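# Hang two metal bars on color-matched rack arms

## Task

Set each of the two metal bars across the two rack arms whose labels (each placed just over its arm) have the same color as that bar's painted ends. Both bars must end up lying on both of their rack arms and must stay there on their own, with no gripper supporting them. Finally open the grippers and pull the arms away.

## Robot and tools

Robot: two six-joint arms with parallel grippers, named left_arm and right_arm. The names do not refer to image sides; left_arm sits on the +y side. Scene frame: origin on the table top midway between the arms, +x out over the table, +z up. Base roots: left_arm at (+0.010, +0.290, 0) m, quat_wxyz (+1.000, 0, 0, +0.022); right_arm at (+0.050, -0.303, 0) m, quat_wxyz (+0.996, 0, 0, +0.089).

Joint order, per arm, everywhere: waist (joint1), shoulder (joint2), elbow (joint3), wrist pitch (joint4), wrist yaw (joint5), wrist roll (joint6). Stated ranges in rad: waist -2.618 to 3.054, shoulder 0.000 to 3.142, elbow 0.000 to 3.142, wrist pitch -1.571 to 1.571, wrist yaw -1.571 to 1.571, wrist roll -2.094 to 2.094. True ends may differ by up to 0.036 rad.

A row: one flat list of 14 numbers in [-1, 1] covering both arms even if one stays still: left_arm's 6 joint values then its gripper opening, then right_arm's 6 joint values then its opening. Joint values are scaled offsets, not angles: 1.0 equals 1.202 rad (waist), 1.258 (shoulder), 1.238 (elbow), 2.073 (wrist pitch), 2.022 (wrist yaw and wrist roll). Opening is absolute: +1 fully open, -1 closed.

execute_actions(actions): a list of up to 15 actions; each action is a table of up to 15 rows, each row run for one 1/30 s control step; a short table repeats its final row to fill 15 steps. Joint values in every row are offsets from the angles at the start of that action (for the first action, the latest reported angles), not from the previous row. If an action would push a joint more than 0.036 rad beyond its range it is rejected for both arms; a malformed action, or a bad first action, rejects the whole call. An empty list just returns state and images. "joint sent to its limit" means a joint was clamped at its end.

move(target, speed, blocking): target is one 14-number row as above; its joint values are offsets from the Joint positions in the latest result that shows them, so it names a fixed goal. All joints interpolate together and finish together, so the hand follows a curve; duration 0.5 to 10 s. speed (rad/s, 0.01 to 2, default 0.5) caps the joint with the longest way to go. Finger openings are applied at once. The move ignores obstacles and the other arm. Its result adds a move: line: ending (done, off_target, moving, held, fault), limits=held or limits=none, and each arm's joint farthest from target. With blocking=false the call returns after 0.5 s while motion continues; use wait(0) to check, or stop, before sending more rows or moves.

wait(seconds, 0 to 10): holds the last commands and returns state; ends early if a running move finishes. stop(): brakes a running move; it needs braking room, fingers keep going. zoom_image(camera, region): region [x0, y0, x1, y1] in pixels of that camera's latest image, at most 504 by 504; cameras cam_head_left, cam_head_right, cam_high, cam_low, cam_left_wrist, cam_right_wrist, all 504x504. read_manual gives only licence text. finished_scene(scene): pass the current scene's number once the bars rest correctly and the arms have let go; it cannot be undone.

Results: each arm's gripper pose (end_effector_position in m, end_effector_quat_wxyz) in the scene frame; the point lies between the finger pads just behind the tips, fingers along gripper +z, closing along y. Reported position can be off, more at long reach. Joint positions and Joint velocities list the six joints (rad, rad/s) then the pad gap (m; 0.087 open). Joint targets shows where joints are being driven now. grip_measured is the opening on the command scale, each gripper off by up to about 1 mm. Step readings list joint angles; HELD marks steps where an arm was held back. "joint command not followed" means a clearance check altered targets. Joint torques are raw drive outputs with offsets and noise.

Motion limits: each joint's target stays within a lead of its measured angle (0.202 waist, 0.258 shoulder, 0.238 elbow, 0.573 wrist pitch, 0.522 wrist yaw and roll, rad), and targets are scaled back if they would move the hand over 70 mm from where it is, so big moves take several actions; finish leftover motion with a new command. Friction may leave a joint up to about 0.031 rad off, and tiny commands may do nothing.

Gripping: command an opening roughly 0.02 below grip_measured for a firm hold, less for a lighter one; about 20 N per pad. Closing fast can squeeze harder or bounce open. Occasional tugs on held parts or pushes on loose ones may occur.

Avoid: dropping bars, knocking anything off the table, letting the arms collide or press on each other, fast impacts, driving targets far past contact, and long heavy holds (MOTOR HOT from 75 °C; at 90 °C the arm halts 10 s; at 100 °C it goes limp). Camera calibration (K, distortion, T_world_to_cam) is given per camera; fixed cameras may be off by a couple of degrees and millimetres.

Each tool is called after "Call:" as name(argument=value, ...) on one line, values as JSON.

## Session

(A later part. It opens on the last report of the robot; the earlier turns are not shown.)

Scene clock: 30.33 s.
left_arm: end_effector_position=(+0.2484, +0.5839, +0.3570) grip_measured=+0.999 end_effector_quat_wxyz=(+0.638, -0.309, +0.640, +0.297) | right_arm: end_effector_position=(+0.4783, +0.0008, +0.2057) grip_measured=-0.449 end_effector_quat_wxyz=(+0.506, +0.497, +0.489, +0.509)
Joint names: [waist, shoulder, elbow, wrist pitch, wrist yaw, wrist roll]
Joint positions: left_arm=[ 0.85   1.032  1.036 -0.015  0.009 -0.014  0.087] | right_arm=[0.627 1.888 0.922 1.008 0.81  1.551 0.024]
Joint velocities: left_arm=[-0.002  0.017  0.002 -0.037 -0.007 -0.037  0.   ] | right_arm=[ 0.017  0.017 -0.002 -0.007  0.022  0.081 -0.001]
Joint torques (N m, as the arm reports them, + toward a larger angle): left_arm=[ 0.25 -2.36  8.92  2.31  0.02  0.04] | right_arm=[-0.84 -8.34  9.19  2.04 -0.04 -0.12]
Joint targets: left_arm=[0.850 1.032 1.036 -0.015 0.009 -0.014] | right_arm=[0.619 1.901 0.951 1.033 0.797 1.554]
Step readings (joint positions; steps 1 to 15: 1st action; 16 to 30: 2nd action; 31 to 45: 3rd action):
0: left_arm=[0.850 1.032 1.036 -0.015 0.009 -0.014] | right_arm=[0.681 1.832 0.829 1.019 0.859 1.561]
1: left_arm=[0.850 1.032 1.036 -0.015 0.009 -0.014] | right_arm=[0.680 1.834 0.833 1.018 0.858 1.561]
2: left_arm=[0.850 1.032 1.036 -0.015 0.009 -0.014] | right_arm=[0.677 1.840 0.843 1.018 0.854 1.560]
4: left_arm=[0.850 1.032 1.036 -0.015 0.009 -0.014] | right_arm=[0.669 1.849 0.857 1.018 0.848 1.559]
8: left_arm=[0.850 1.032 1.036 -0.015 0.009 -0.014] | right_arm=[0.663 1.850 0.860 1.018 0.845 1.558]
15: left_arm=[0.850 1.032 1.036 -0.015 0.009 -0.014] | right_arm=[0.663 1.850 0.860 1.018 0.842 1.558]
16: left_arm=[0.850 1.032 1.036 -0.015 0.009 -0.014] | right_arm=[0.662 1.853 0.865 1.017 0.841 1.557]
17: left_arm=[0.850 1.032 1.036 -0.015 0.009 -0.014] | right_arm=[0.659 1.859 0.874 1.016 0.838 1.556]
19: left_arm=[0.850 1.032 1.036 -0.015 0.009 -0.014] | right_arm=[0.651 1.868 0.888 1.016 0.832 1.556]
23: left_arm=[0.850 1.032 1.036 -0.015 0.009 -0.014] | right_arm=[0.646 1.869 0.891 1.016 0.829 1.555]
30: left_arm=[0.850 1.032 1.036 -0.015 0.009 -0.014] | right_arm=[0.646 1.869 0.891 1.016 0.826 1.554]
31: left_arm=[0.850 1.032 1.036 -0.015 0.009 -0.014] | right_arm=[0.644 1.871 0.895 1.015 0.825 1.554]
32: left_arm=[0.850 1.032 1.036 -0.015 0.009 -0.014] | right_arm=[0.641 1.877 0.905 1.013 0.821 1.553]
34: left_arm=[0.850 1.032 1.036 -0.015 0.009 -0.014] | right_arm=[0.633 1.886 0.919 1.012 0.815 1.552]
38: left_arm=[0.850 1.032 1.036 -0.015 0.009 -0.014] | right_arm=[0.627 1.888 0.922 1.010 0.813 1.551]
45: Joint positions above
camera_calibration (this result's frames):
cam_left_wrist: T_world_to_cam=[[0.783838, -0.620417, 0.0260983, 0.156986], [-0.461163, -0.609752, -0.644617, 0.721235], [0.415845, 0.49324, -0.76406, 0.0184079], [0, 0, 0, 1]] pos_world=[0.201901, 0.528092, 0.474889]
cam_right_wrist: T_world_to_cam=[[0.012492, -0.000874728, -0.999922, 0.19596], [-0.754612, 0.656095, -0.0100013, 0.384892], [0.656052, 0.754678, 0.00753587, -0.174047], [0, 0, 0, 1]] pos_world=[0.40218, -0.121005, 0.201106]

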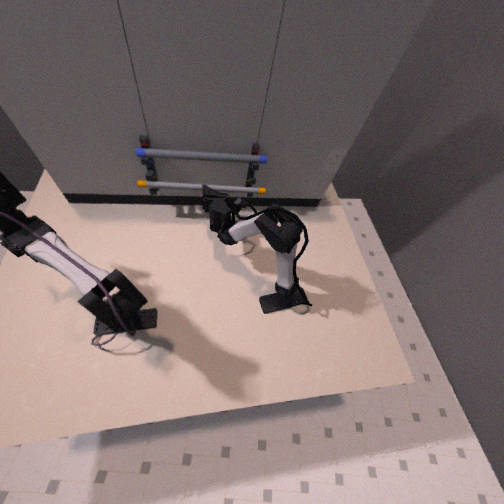

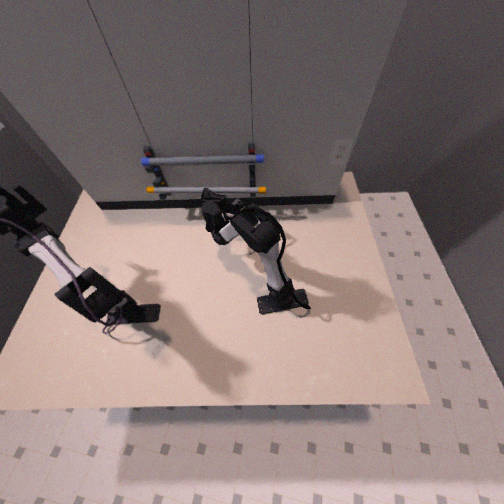

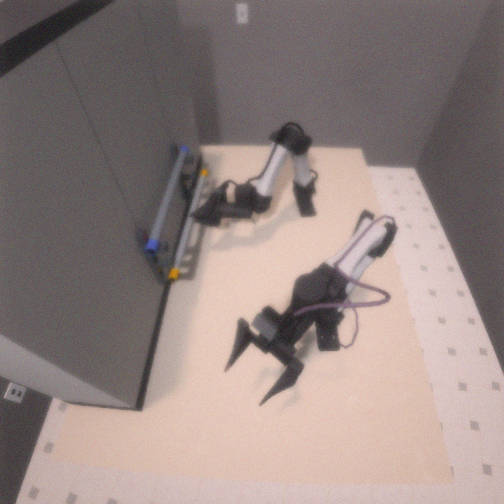

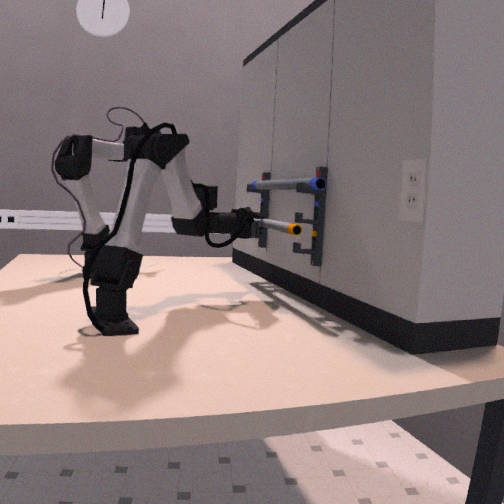

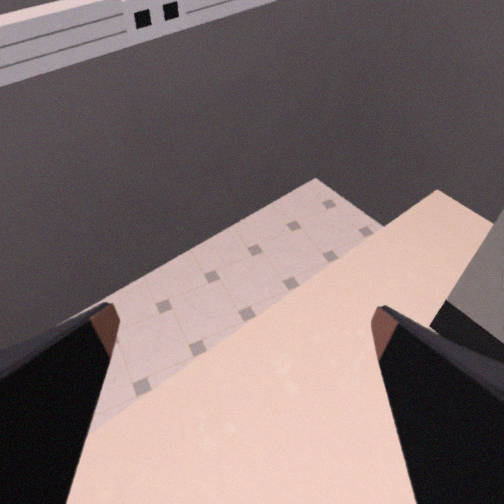

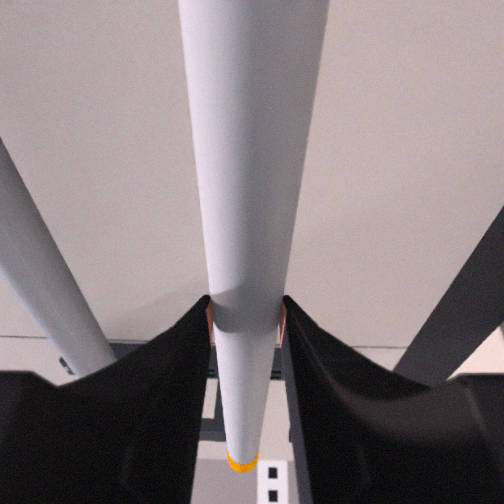

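Call:
execute_actions(actions=[[[0,0,0,0,0,0,1,-0.0216,0.0255,0.0485,0.004,-0.0143,0.006,-0.5]],[[0,0,0,0,0,0,1,-0.0216,0.0255,0.0485,0.004,-0.0143,0,-0.5]]])

Call:
zoom_image(camera="cam_low", region=[210,150,350,280])

Scene clock: 40.13 s.
left_arm: end_effector_position=(+0.2484, +0.5839, +0.3570) grip_measured=+0.999 end_effector_quat_wxyz=(+0.638, -0.309, +0.640, +0.297) | right_arm: end_effector_position=(+0.4975, -0.0001, +0.2042) grip_measured=-0.449 end_effector_quat_wxyz=(+0.508, +0.496, +0.492, +0.503)
Joint names: [waist, shoulder, elbow, wrist pitch, wrist yaw, wrist roll]
Joint positions: left_arm=[ 0.85   1.032  1.036 -0.015  0.009 -0.014  0.087] | right_arm=[0.591 1.926 0.983 0.975 0.777 1.547 0.024]
Joint velocities: left_arm=[-0.007 -0.002  0.007  0.007  0.037  0.007 -0.   ] | right_arm=[-0.002  0.012 -0.022 -0.007 -0.007 -0.007  0.   ]
Joint torques (N m, as the arm reports them, + toward a larger angle): left_arm=[ 0.27 -2.38  8.93  2.31 -0.01  0.03] | right_arm=[-0.82 -8.84  9.43  2.1  -0.09 -0.11]
Joint targets: left_arm=[0.850 1.032 1.036 -0.015 0.009 -0.014] | right_arm=[0.583 1.939 1.012 1.000 0.764 1.551]
Step readings (joint positions; steps 1 to 15: 1st action; 16 to 30: 2nd action):
0: left_arm=[0.850 1.032 1.036 -0.015 0.009 -0.014] | right_arm=[0.627 1.888 0.922 1.008 0.809 1.550]
1: left_arm=[0.850 1.032 1.036 -0.015 0.009 -0.014] | right_arm=[0.626 1.890 0.926 1.006 0.808 1.550]
2: left_arm=[0.850 1.032 1.036 -0.015 0.009 -0.014] | right_arm=[0.623 1.895 0.936 1.003 0.805 1.550]
4: left_arm=[0.850 1.032 1.036 -0.015 0.009 -0.014] | right_arm=[0.615 1.904 0.950 0.999 0.798 1.550]
8: left_arm=[0.850 1.032 1.036 -0.015 0.009 -0.014] | right_arm=[0.609 1.907 0.952 0.994 0.796 1.550]
15: left_arm=[0.850 1.032 1.036 -0.015 0.009 -0.014] | right_arm=[0.609 1.907 0.952 0.992 0.793 1.550]
16: left_arm=[0.850 1.032 1.036 -0.015 0.009 -0.014] | right_arm=[0.608 1.909 0.956 0.989 0.792 1.550]
17: left_arm=[0.850 1.032 1.036 -0.015 0.009 -0.014] | right_arm=[0.605 1.915 0.966 0.986 0.788 1.549]
19: left_arm=[0.850 1.032 1.036 -0.015 0.009 -0.014] | right_arm=[0.597 1.924 0.980 0.983 0.782 1.548]
23: left_arm=[0.850 1.032 1.036 -0.015 0.009 -0.014] | right_arm=[0.591 1.926 0.983 0.978 0.780 1.548]
30: Joint positions above
camera_calibration (this result's frames):
cam_left_wrist: T_world_to_cam=[[0.783838, -0.620417, 0.0260983, 0.156986], [-0.461163, -0.609752, -0.644617, 0.721235], [0.415845, 0.49324, -0.76406, 0.0184079], [0, 0, 0, 1]] pos_world=[0.201901, 0.528092, 0.474889]
cam_right_wrist: T_world_to_cam=[[0.00575809, -0.0131465, -0.999897, 0.197569], [-0.752101, 0.65892, -0.0129945, 0.399283], [0.659023, 0.752098, -0.00609335, -0.184663], [0, 0, 0, 1]] pos_world=[0.420861, -0.121613, 0.201612]

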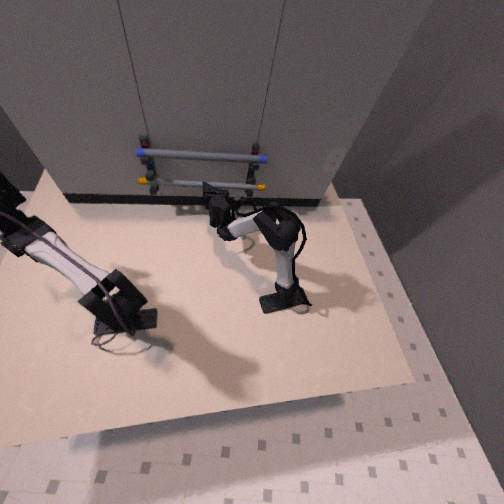

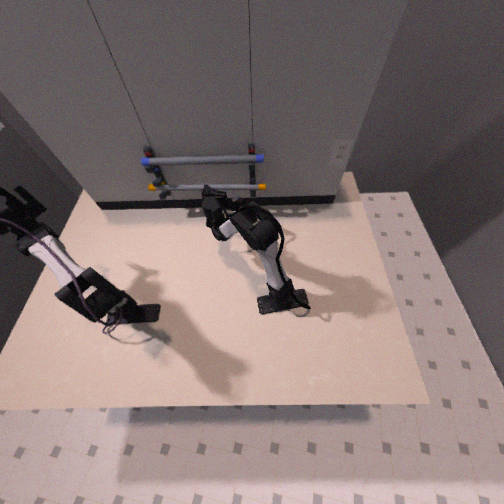

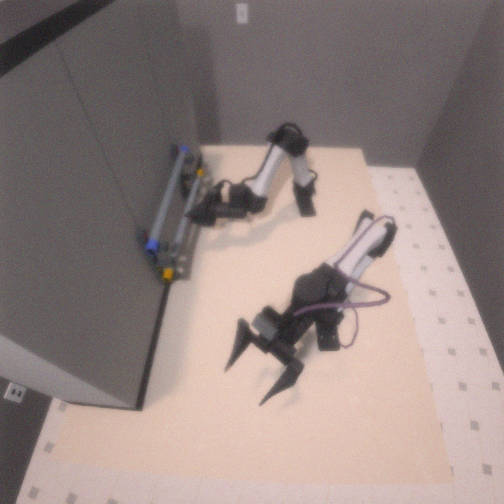

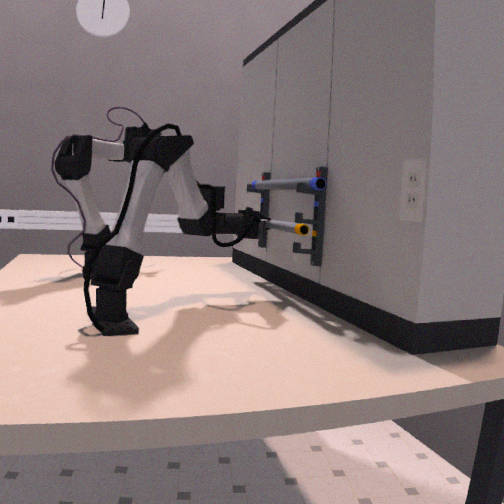

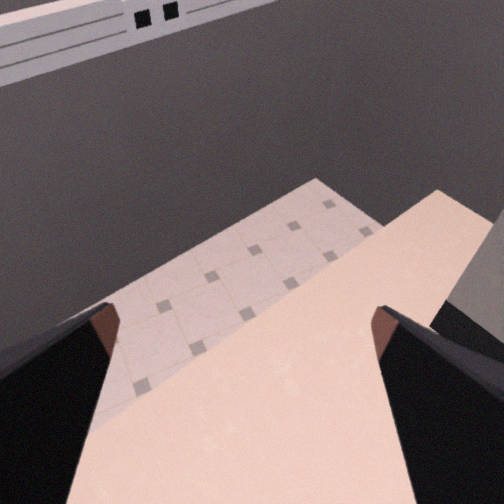

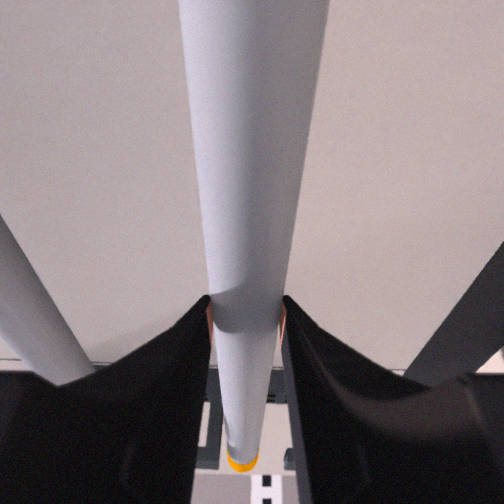

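Region (210, 150, 350, 280) of cam_low's 504x504 image, scaled by 3.600, with more detail than that image has; it fills the top 468 rows of this view, and the rest is white.

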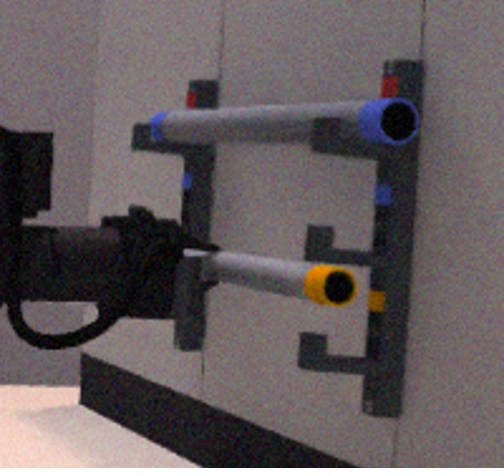

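A bit high; continue with more shoulder.

Call:
execute_actions(actions=[[[0,0,0,0,0,0,1,-0.0216,0.034,0.0485,0.006,-0.0143,0.012,-0.5]],[[0,0,0,0,0,0,1,-0.0216,0.03,0.0485,0.006,-0.0143,0.008,-0.5]],[[0,0,0,0,0,0,1,-0.0216,0.028,0.0485,0.006,-0.0143,0.006,-0.5]],[[0,0,0,0,0,0,1,0,0.03,-0.03,0.05,0,0.004,-0.5]]])

Scene clock: 44.37 s.
left_arm: end_effector_position=(+0.2484, +0.5839, +0.3570) grip_measured=+0.999 end_effector_quat_wxyz=(+0.638, -0.309, +0.640, +0.297) | right_arm: end_effector_position=(+0.5259, -0.0018, +0.1761) grip_measured=-0.449 end_effector_quat_wxyz=(+0.504, +0.499, +0.503, +0.494)
Joint names: [waist, shoulder, elbow, wrist pitch, wrist yaw, wrist roll]
Joint positions: left_arm=[ 0.85   1.032  1.036 -0.015  0.009 -0.014  0.087] | right_arm=[0.537 2.037 1.05  0.982 0.721 1.56  0.024]
Joint velocities: left_arm=[-0.007  0.002 -0.002 -0.066 -0.037 -0.051  0.001] | right_arm=[-0.007  0.002  0.007 -0.007  0.051 -0.051 -0.   ]
Joint torques (N m, as the arm reports them, + toward a larger angle): left_arm=[ 0.31 -2.33  8.95  2.32  0.01  0.04] | right_arm=[ -0.27 -10.12   5.8    2.4    0.07  -0.07]
Joint targets: left_arm=[0.850 1.032 1.036 -0.015 0.009 -0.014] | right_arm=[0.537 2.044 1.038 1.040 0.721 1.568]
Step readings (joint positions; steps 1 to 15: 1st action; 16 to 30: 2nd action; 31 to 45: 3rd action; 46 to 60: 4th action):
0: left_arm=[0.850 1.032 1.036 -0.015 0.009 -0.014] | right_arm=[0.591 1.926 0.983 0.974 0.776 1.547]
1: left_arm=[0.850 1.032 1.036 -0.015 0.009 -0.014] | right_arm=[0.589 1.929 0.987 0.973 0.775 1.548]
2: left_arm=[0.850 1.032 1.036 -0.015 0.009 -0.014] | right_arm=[0.586 1.937 0.998 0.972 0.772 1.550]
4: left_arm=[0.850 1.032 1.036 -0.015 0.009 -0.014] | right_arm=[0.579 1.950 1.012 0.971 0.765 1.553]
8: left_arm=[0.850 1.032 1.036 -0.015 0.009 -0.014] | right_arm=[0.572 1.958 1.014 0.963 0.763 1.555]
15: left_arm=[0.850 1.032 1.036 -0.015 0.009 -0.014] | right_arm=[0.572 1.958 1.014 0.961 0.760 1.557]
16: left_arm=[0.850 1.032 1.036 -0.015 0.009 -0.014] | right_arm=[0.571 1.961 1.018 0.959 0.759 1.557]
17: left_arm=[0.850 1.032 1.036 -0.015 0.009 -0.014] | right_arm=[0.568 1.968 1.029 0.957 0.755 1.557]
19: left_arm=[0.850 1.032 1.036 -0.015 0.009 -0.014] | right_arm=[0.560 1.979 1.043 0.955 0.749 1.558]
23: left_arm=[0.850 1.032 1.036 -0.015 0.009 -0.014] | right_arm=[0.554 1.984 1.045 0.950 0.747 1.559]
30: left_arm=[0.850 1.032 1.036 -0.015 0.009 -0.014] | right_arm=[0.554 1.984 1.045 0.947 0.744 1.559]
31: left_arm=[0.850 1.032 1.036 -0.015 0.009 -0.014] | right_arm=[0.552 1.987 1.049 0.945 0.743 1.559]
32: left_arm=[0.850 1.032 1.036 -0.015 0.009 -0.014] | right_arm=[0.549 1.993 1.059 0.943 0.739 1.559]
34: left_arm=[0.850 1.032 1.036 -0.015 0.009 -0.014] | right_arm=[0.543 2.003 1.073 0.941 0.731 1.559]
38: left_arm=[0.850 1.032 1.036 -0.015 0.009 -0.014] | right_arm=[0.537 2.007 1.075 0.937 0.724 1.560]
45: left_arm=[0.850 1.032 1.036 -0.015 0.009 -0.014] | right_arm=[0.537 2.007 1.075 0.936 0.721 1.560]
46: left_arm=[0.850 1.032 1.036 -0.015 0.009 -0.014] | right_arm=[0.537 2.009 1.072 0.944 0.721 1.560]
47: left_arm=[0.850 1.032 1.036 -0.015 0.009 -0.014] | right_arm=[0.537 2.012 1.067 0.958 0.721 1.560]
49: left_arm=[0.850 1.032 1.036 -0.015 0.009 -0.014] | right_arm=[0.537 2.022 1.058 0.973 0.721 1.560]
53: left_arm=[0.850 1.032 1.036 -0.015 0.009 -0.014] | right_arm=[0.537 2.036 1.050 0.977 0.721 1.560]
60: Joint positions above
camera_calibration (this result's frames):
cam_left_wrist: T_world_to_cam=[[0.783838, -0.620417, 0.0260983, 0.156986], [-0.461163, -0.609752, -0.644617, 0.721235], [0.415845, 0.49324, -0.76406, 0.0184079], [0, 0, 0, 1]] pos_world=[0.201901, 0.528092, 0.474889]
cam_right_wrist: T_world_to_cam=[[-0.0214266, -0.0258469, -0.999436, 0.183433], [-0.75413, 0.656725, -0.000816315, 0.42032], [0.656376, 0.753687, -0.0335634, -0.196006], [0, 0, 0, 1]] pos_world=[0.44956, -0.123566, 0.177094]

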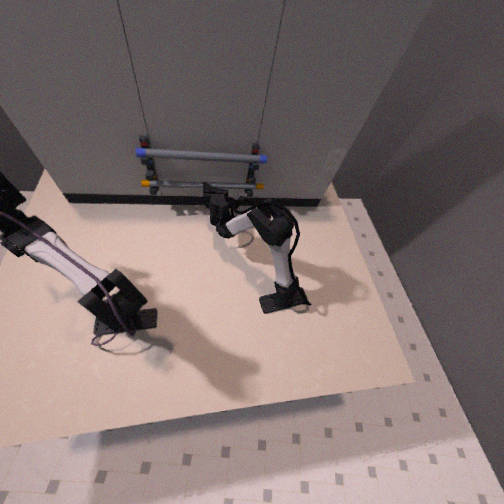

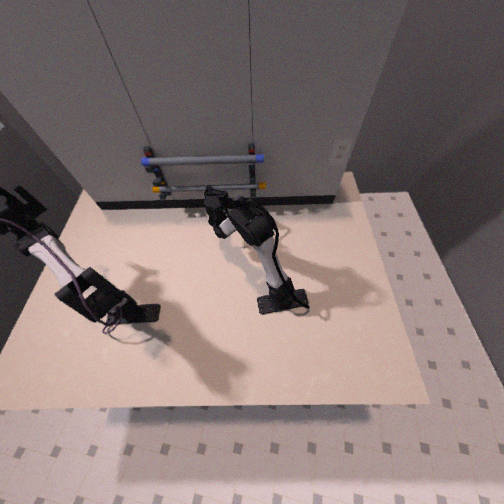

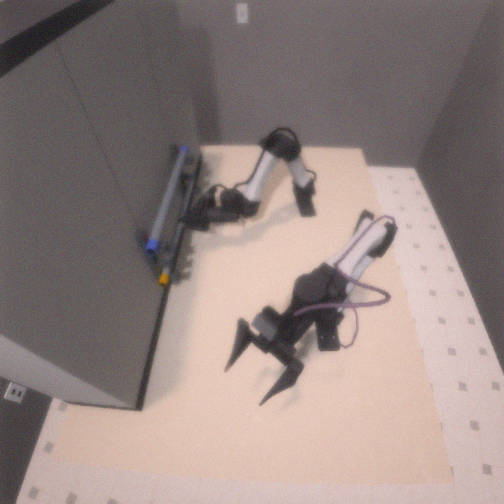

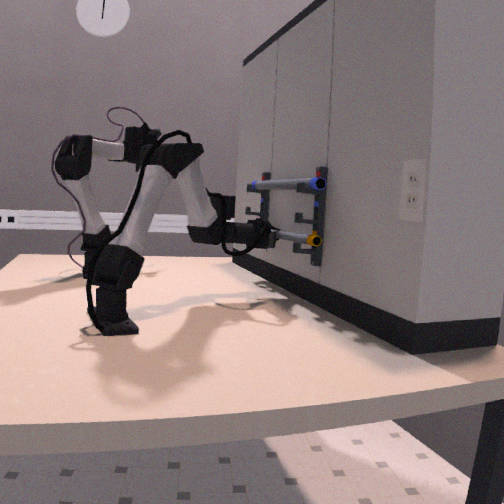

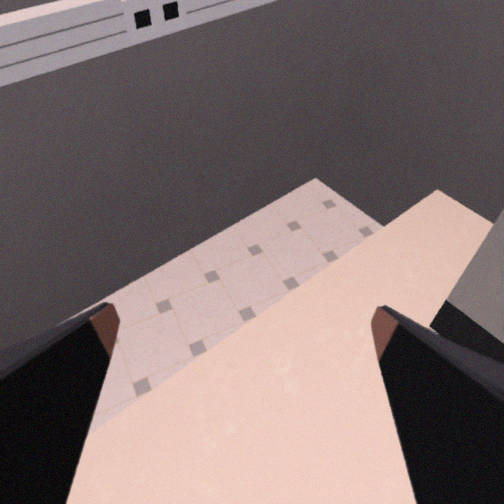

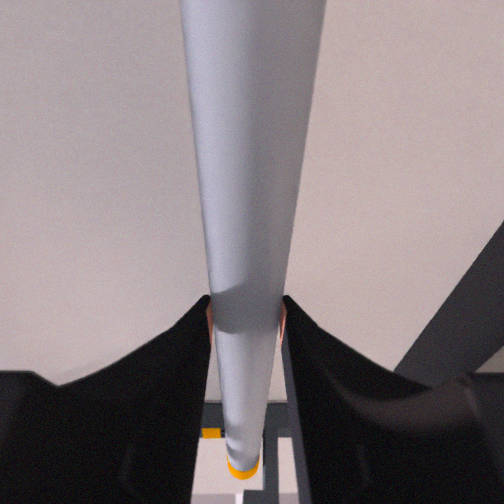

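Call:
execute_actions(actions=[[[0,0,0,0,0,0,1,0,0.018,-0.022,0.042,0,0,-0.5]],[[0,0,0,0,0,0,1,0,0,0,0.025,0,0,-0.35]],[[0,0,0,0,0,0,1,0,0,0,0.02,0,0,0.15]]])

Call:
move(target=[0,0,0,0,0,0,1,0.14,-0.16,-0.2,0.04,0.085,0,0.15], speed=0.2)

Scene clock: 47.37 s.
left_arm: end_effector_position=(+0.2484, +0.5839, +0.3570) grip_measured=+0.999 end_effector_quat_wxyz=(+0.638, -0.309, +0.640, +0.297) | right_arm: end_effector_position=(+0.5246, -0.0030, +0.1798) grip_measured=+0.150 end_effector_quat_wxyz=(+0.507, +0.497, +0.490, +0.507)
Joint names: [waist, shoulder, elbow, wrist pitch, wrist yaw, wrist roll]
Joint positions: left_arm=[ 0.85   1.032  1.036 -0.015  0.009 -0.014  0.087] | right_arm=[0.537 2.048 1.037 1.047 0.721 1.554 0.05 ]
Joint velocities: left_arm=[ 0.012  0.002 -0.002 -0.007  0.007 -0.051 -0.001] | right_arm=[ 0.002  0.007  0.012 -0.007 -0.022 -0.007  0.001]
Joint torques (N m, as the arm reports them, + toward a larger angle): left_arm=[ 0.28 -2.39  8.96  2.31 -0.01  0.03] | right_arm=[ -0.25 -10.59   6.69   1.93   0.04  -0.15]
Joint targets: left_arm=[0.850 1.032 1.036 -0.015 0.009 -0.014] | right_arm=[0.537 2.048 1.037 1.058 0.721 1.554]
Step readings (joint positions; steps 1 to 15: 1st action; 16 to 30: 2nd action; 31 to 45: 3rd action):
0: left_arm=[0.850 1.032 1.036 -0.015 0.009 -0.014] | right_arm=[0.537 2.037 1.050 0.982 0.721 1.560]
1: left_arm=[0.850 1.032 1.036 -0.015 0.009 -0.014] | right_arm=[0.537 2.037 1.048 0.986 0.721 1.559]
2: left_arm=[0.850 1.032 1.036 -0.015 0.009 -0.014] | right_arm=[0.537 2.037 1.044 0.993 0.721 1.558]
4: left_arm=[0.850 1.032 1.036 -0.015 0.009 -0.014] | right_arm=[0.537 2.039 1.039 1.002 0.721 1.558]
8: left_arm=[0.850 1.032 1.036 -0.015 0.009 -0.014] | right_arm=[0.537 2.046 1.037 1.011 0.721 1.558]
15: left_arm=[0.850 1.032 1.036 -0.015 0.009 -0.014] | right_arm=[0.537 2.048 1.037 1.014 0.721 1.557]
16: left_arm=[0.850 1.032 1.036 -0.015 0.009 -0.014] | right_arm=[0.537 2.048 1.037 1.015 0.721 1.556]
17: left_arm=[0.850 1.032 1.036 -0.015 0.009 -0.014] | right_arm=[0.537 2.048 1.037 1.015 0.721 1.556]
19: left_arm=[0.850 1.032 1.036 -0.015 0.009 -0.014] | right_arm=[0.537 2.048 1.037 1.015 0.721 1.555]
23: left_arm=[0.850 1.032 1.036 -0.015 0.009 -0.014] | right_arm=[0.537 2.048 1.037 1.016 0.721 1.554]
30: left_arm=[0.850 1.032 1.036 -0.015 0.009 -0.014] | right_arm=[0.537 2.048 1.037 1.016 0.721 1.554]
31: left_arm=[0.850 1.032 1.036 -0.015 0.009 -0.014] | right_arm=[0.537 2.048 1.037 1.018 0.721 1.554]
32: left_arm=[0.850 1.032 1.036 -0.015 0.009 -0.014] | right_arm=[0.537 2.048 1.037 1.024 0.721 1.554]
34: left_arm=[0.850 1.032 1.036 -0.015 0.009 -0.014] | right_arm=[0.537 2.048 1.037 1.035 0.721 1.554]
38: left_arm=[0.850 1.032 1.036 -0.015 0.009 -0.014] | right_arm=[0.537 2.048 1.037 1.043 0.721 1.554]
45: Joint positions above
camera_calibration (this result's frames):
cam_left_wrist: T_world_to_cam=[[0.783838, -0.620417, 0.0260983, 0.156986], [-0.461163, -0.609752, -0.644617, 0.721235], [0.415845, 0.49324, -0.76406, 0.0184079], [0, 0, 0, 1]] pos_world=[0.201901, 0.528092, 0.474889]
cam_right_wrist: T_world_to_cam=[[0.00965249, -0.00534535, -0.999939, 0.170956], [-0.753902, 0.656898, -0.010789, 0.421761], [0.656916, 0.75396, 0.00231083, -0.200921], [0, 0, 0, 1]] pos_world=[0.448305, -0.124654, 0.175961]

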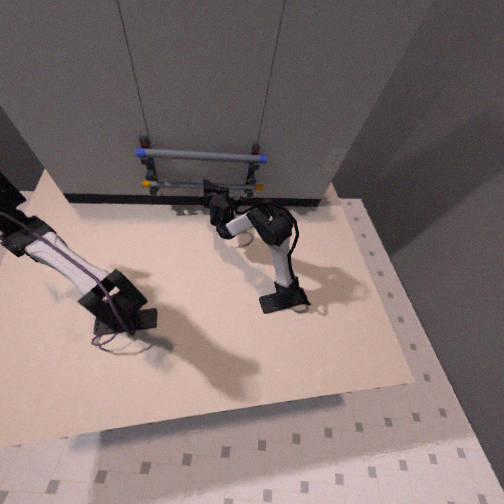

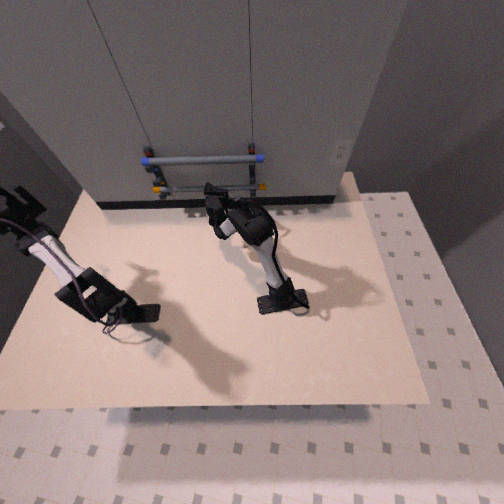

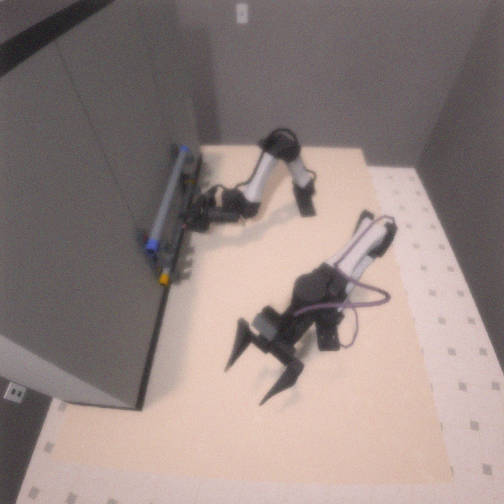

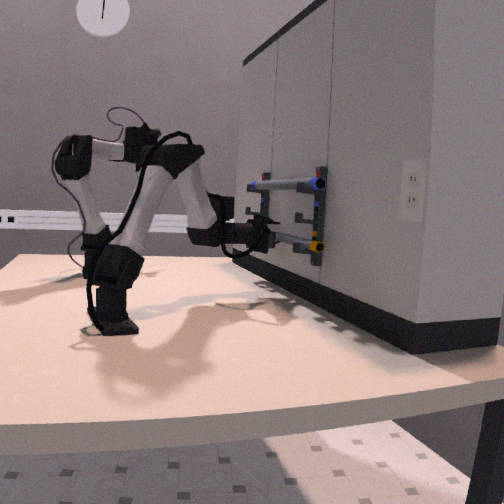

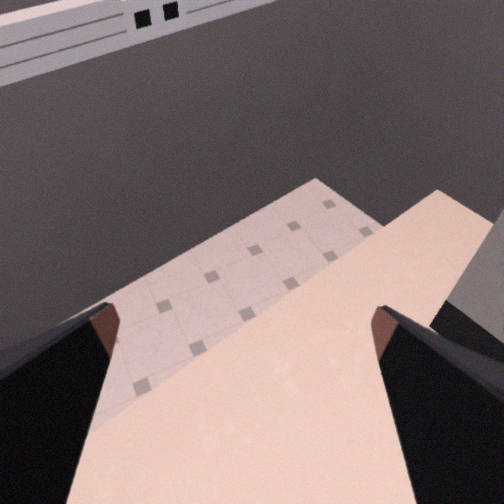

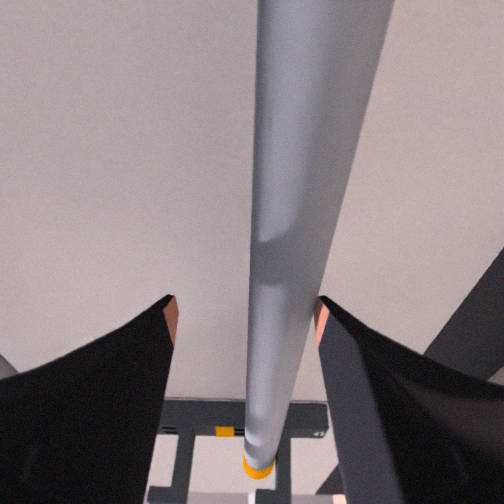

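Scene clock: 49.17 s.
left_arm: end_effector_position=(+0.2484, +0.5839, +0.3570) grip_measured=+0.999 end_effector_quat_wxyz=(+0.638, -0.309, +0.640, +0.297) | right_arm: end_effector_position=(+0.4460, +0.0014, +0.1975) grip_measured=+0.150 end_effector_quat_wxyz=(+0.503, +0.499, +0.478, +0.518)
Joint names: [waist, shoulder, elbow, wrist pitch, wrist yaw, wrist roll]
Joint positions: left_arm=[ 0.85   1.032  1.036 -0.015  0.009 -0.014  0.087] | right_arm=[0.697 1.865 0.814 1.12  0.88  1.554 0.05 ]
Joint velocities: left_arm=[ 0.002 -0.012  0.017  0.022 -0.022  0.022 -0.   ] | right_arm=[-0.002 -0.007 -0.012 -0.125 -0.022 -0.037  0.   ]
Joint torques (N m, as the arm reports them, + toward a larger angle): left_arm=[ 0.28 -2.37  8.91  2.32  0.01  0.05] | right_arm=[  0.29 -10.04   4.4    1.85   0.16  -0.16]
Joint targets: left_arm=[0.850 1.032 1.036 -0.015 0.009 -0.014] | right_arm=[0.705 1.846 0.789 1.129 0.892 1.554]
move: off_target (right_arm); limits=none; left_arm: farthest joint: the waist, 0.000 radians from its target (0.000 radians at the start); right_arm: farthest joint: the elbow, 0.024 radians from its target (0.247 radians at the start)
camera_calibration (this result's frames):
cam_left_wrist: T_world_to_cam=[[0.783838, -0.620417, 0.0260983, 0.156986], [-0.461163, -0.609752, -0.644617, 0.721235], [0.415845, 0.49324, -0.76406, 0.0184079], [0, 0, 0, 1]] pos_world=[0.201901, 0.528092, 0.474889]
cam_right_wrist: T_world_to_cam=[[0.0269252, 0.0240561, -0.999348, 0.181565], [-0.754147, 0.65669, -0.00451106, 0.358706], [0.656153, 0.753777, 0.0358233, -0.158909], [0, 0, 0, 1]] pos_world=[0.369898, -0.120145, 0.188757]

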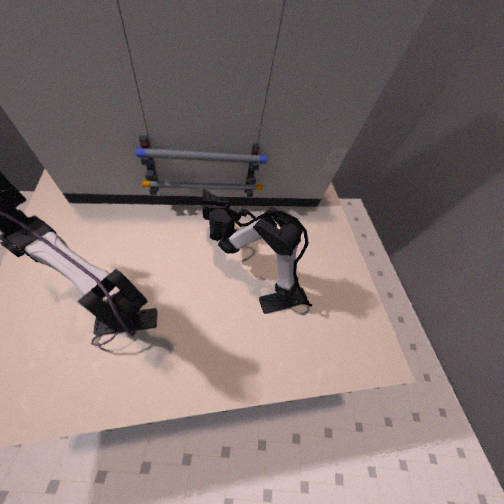

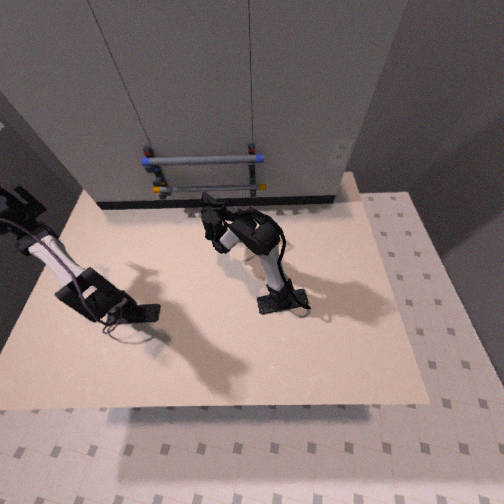

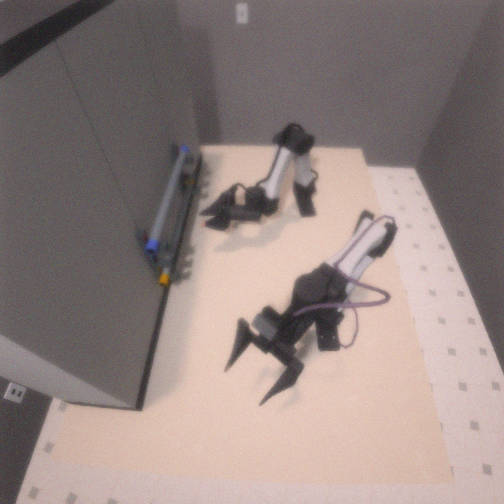

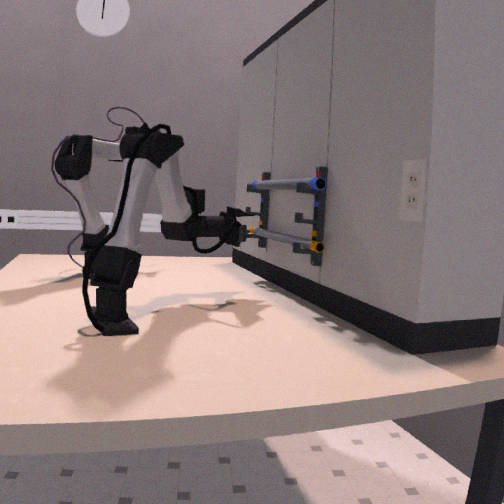

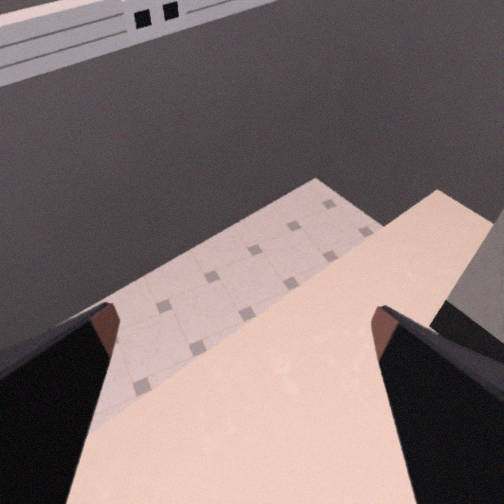

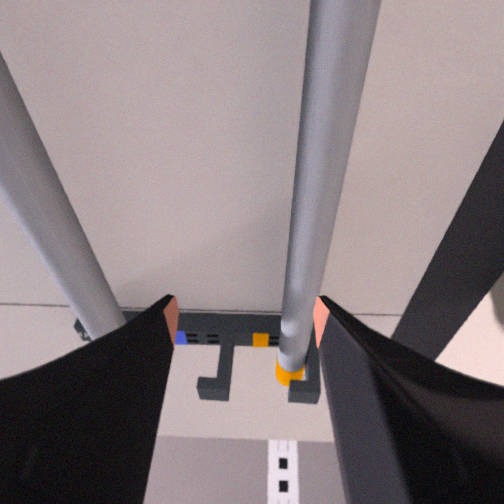

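Placed. To the top pre-pose.

Call:
move(target=[0,0,0,0,0,0,1,-0.02,-0.235,0.26,-0.3,-0.015,0.01,0.4])

Call:
move(target=[0,0,0,0,0,0,1,-0.128,0.185,0.225,0.0,-0.08,0,0.4], speed=0.2)

Scene clock: 52.77 s.
left_arm: end_effector_position=(+0.2484, +0.5839, +0.3570) grip_measured=+0.999 end_effector_quat_wxyz=(+0.638, -0.309, +0.640, +0.297) | right_arm: end_effector_position=(+0.4485, -0.0018, +0.3347) grip_measured=+0.400 end_effector_quat_wxyz=(+0.499, +0.501, +0.480, +0.519)
Joint names: [waist, shoulder, elbow, wrist pitch, wrist yaw, wrist roll]
Joint positions: left_arm=[ 0.85   1.032  1.036 -0.015  0.009 -0.014  0.087] | right_arm=[0.683 1.581 1.12  0.517 0.861 1.568 0.061]
Joint velocities: left_arm=[-0.002  0.002 -0.002 -0.007  0.022 -0.022 -0.001] | right_arm=[-0.002  0.002 -0.002 -0.022 -0.037 -0.037  0.001]
Joint torques (N m, as the arm reports them, + toward a larger angle): left_arm=[ 0.31 -2.33  9.04  2.32  0.    0.05] | right_arm=[-1.02 -8.44  9.39  1.51 -0.06 -0.06]
Joint targets: left_arm=[0.850 1.032 1.036 -0.015 0.009 -0.014] | right_arm=[0.673 1.569 1.136 0.498 0.850 1.574]
move: done; limits=none; left_arm: farthest joint: the waist, 0.000 radians from its target (0.000 radians at the start); right_arm: farthest joint: the wrist pitch, 0.019 radians from its target (0.622 radians at the start)
camera_calibration (this result's frames):
cam_left_wrist: T_world_to_cam=[[0.783838, -0.620417, 0.0260983, 0.156986], [-0.461163, -0.609752, -0.644617, 0.721235], [0.415845, 0.49324, -0.76406, 0.0184079], [0, 0, 0, 1]] pos_world=[0.201901, 0.528092, 0.474889]
cam_right_wrist: T_world_to_cam=[[0.0198417, 0.0282217, -0.999405, 0.321858], [-0.757745, 0.652542, 0.00338291, 0.36229], [0.652249, 0.757227, 0.0343324, -0.160784], [0, 0, 0, 1]] pos_world=[0.373008, -0.123743, 0.325961]

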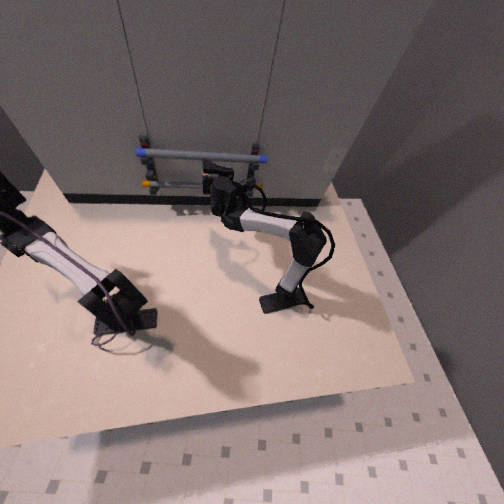

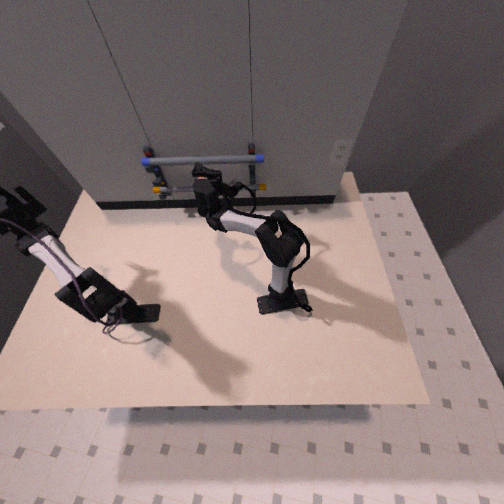

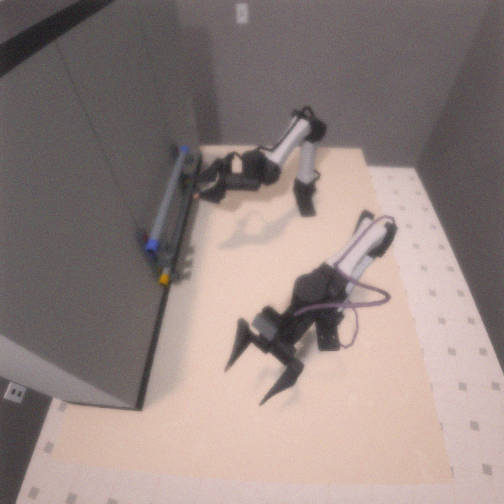

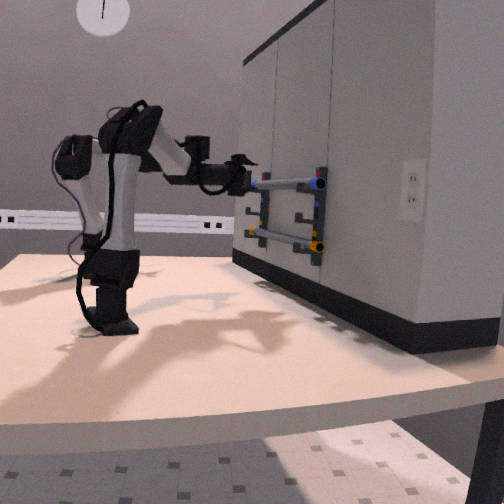

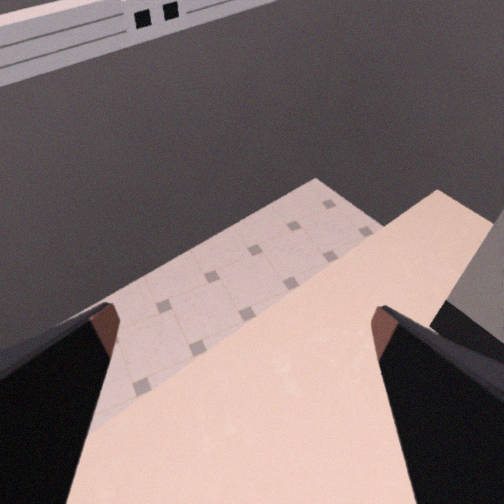

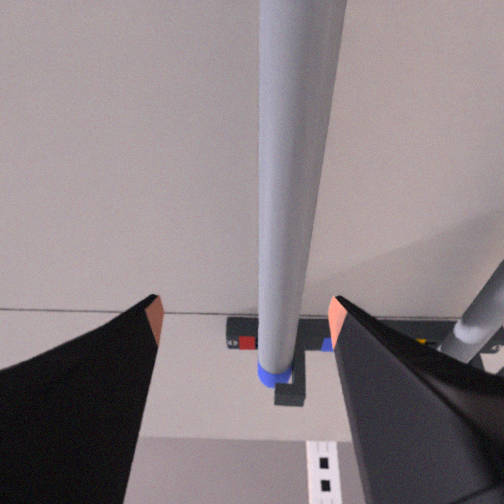

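Scene clock: 54.60 s.
left_arm: end_effector_position=(+0.2484, +0.5839, +0.3570) grip_measured=+0.999 end_effector_quat_wxyz=(+0.638, -0.309, +0.640, +0.297) | right_arm: end_effector_position=(+0.5214, +0.0020, +0.3665) grip_measured=+0.400 end_effector_quat_wxyz=(+0.500, +0.491, +0.455, +0.550)
Joint names: [waist, shoulder, elbow, wrist pitch, wrist yaw, wrist roll]
Joint positions: left_arm=[ 0.85   1.032  1.036 -0.015  0.009 -0.014  0.087] | right_arm=[0.543 1.776 1.386 0.529 0.705 1.567 0.061]
Joint velocities: left_arm=[-0.002  0.002  0.007  0.007  0.066 -0.022 -0.001] | right_arm=[-0.007 -0.027 -0.002 -0.022  0.007 -0.007  0.   ]
Joint torques (N m, as the arm reports them, + toward a larger angle): left_arm=[ 0.3  -2.41  9.01  2.31  0.    0.04] | right_arm=[-1.28 -7.    9.37  1.66 -0.05 -0.12]
Joint targets: left_arm=[0.850 1.032 1.036 -0.015 0.009 -0.014] | right_arm=[0.529 1.814 1.399 0.517 0.700 1.568]
move: off_target (right_arm); limits=none; left_arm: farthest joint: the waist, 0.000 radians from its target (0.000 radians at the start); right_arm: farthest joint: the shoulder, 0.037 radians from its target (0.233 radians at the start)
camera_calibration (this result's frames):
cam_left_wrist: T_world_to_cam=[[0.783838, -0.620417, 0.0260983, 0.156986], [-0.461163, -0.609752, -0.644617, 0.721235], [0.415845, 0.49324, -0.76406, 0.0184079], [0, 0, 0, 1]] pos_world=[0.201901, 0.528092, 0.474889]
cam_right_wrist: T_world_to_cam=[[0.0874307, 0.0754561, -0.993309, 0.314485], [-0.767134, 0.641211, -0.0188136, 0.427985], [0.635501, 0.763646, 0.113946, -0.232786], [0, 0, 0, 1]] pos_world=[0.448762, -0.120393, 0.346958]

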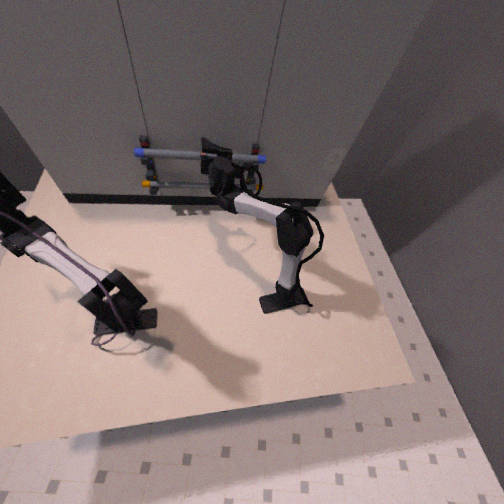

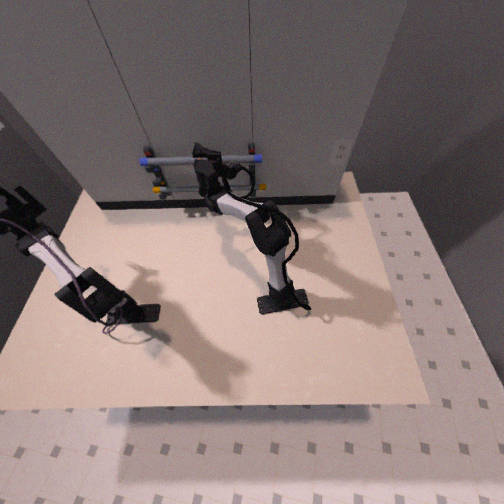

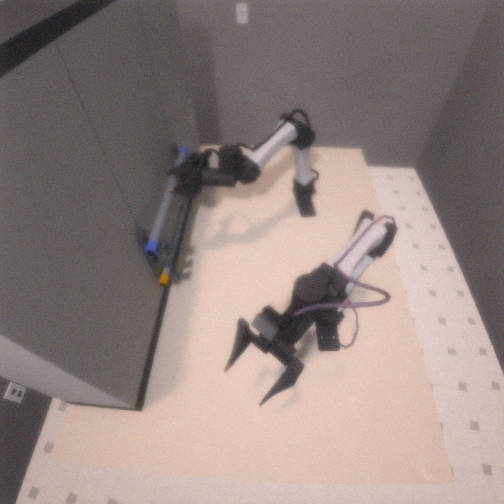

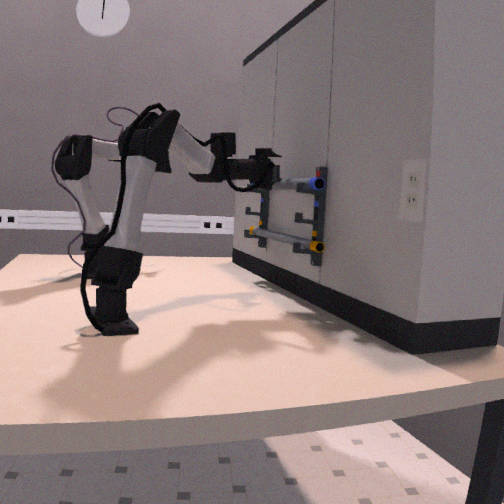

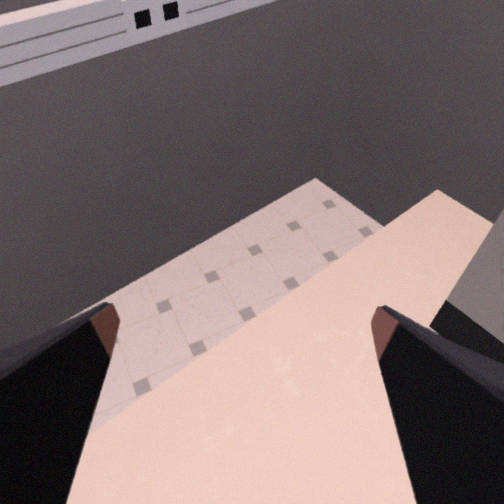

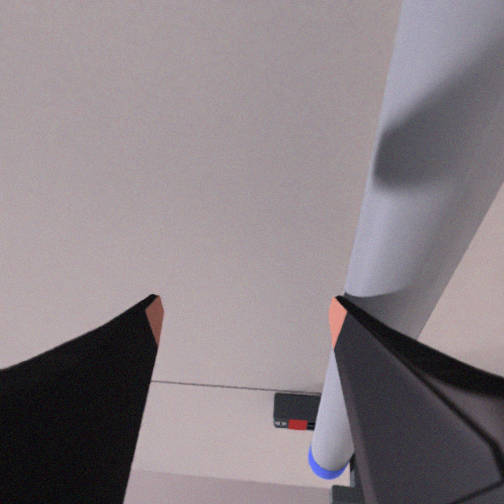

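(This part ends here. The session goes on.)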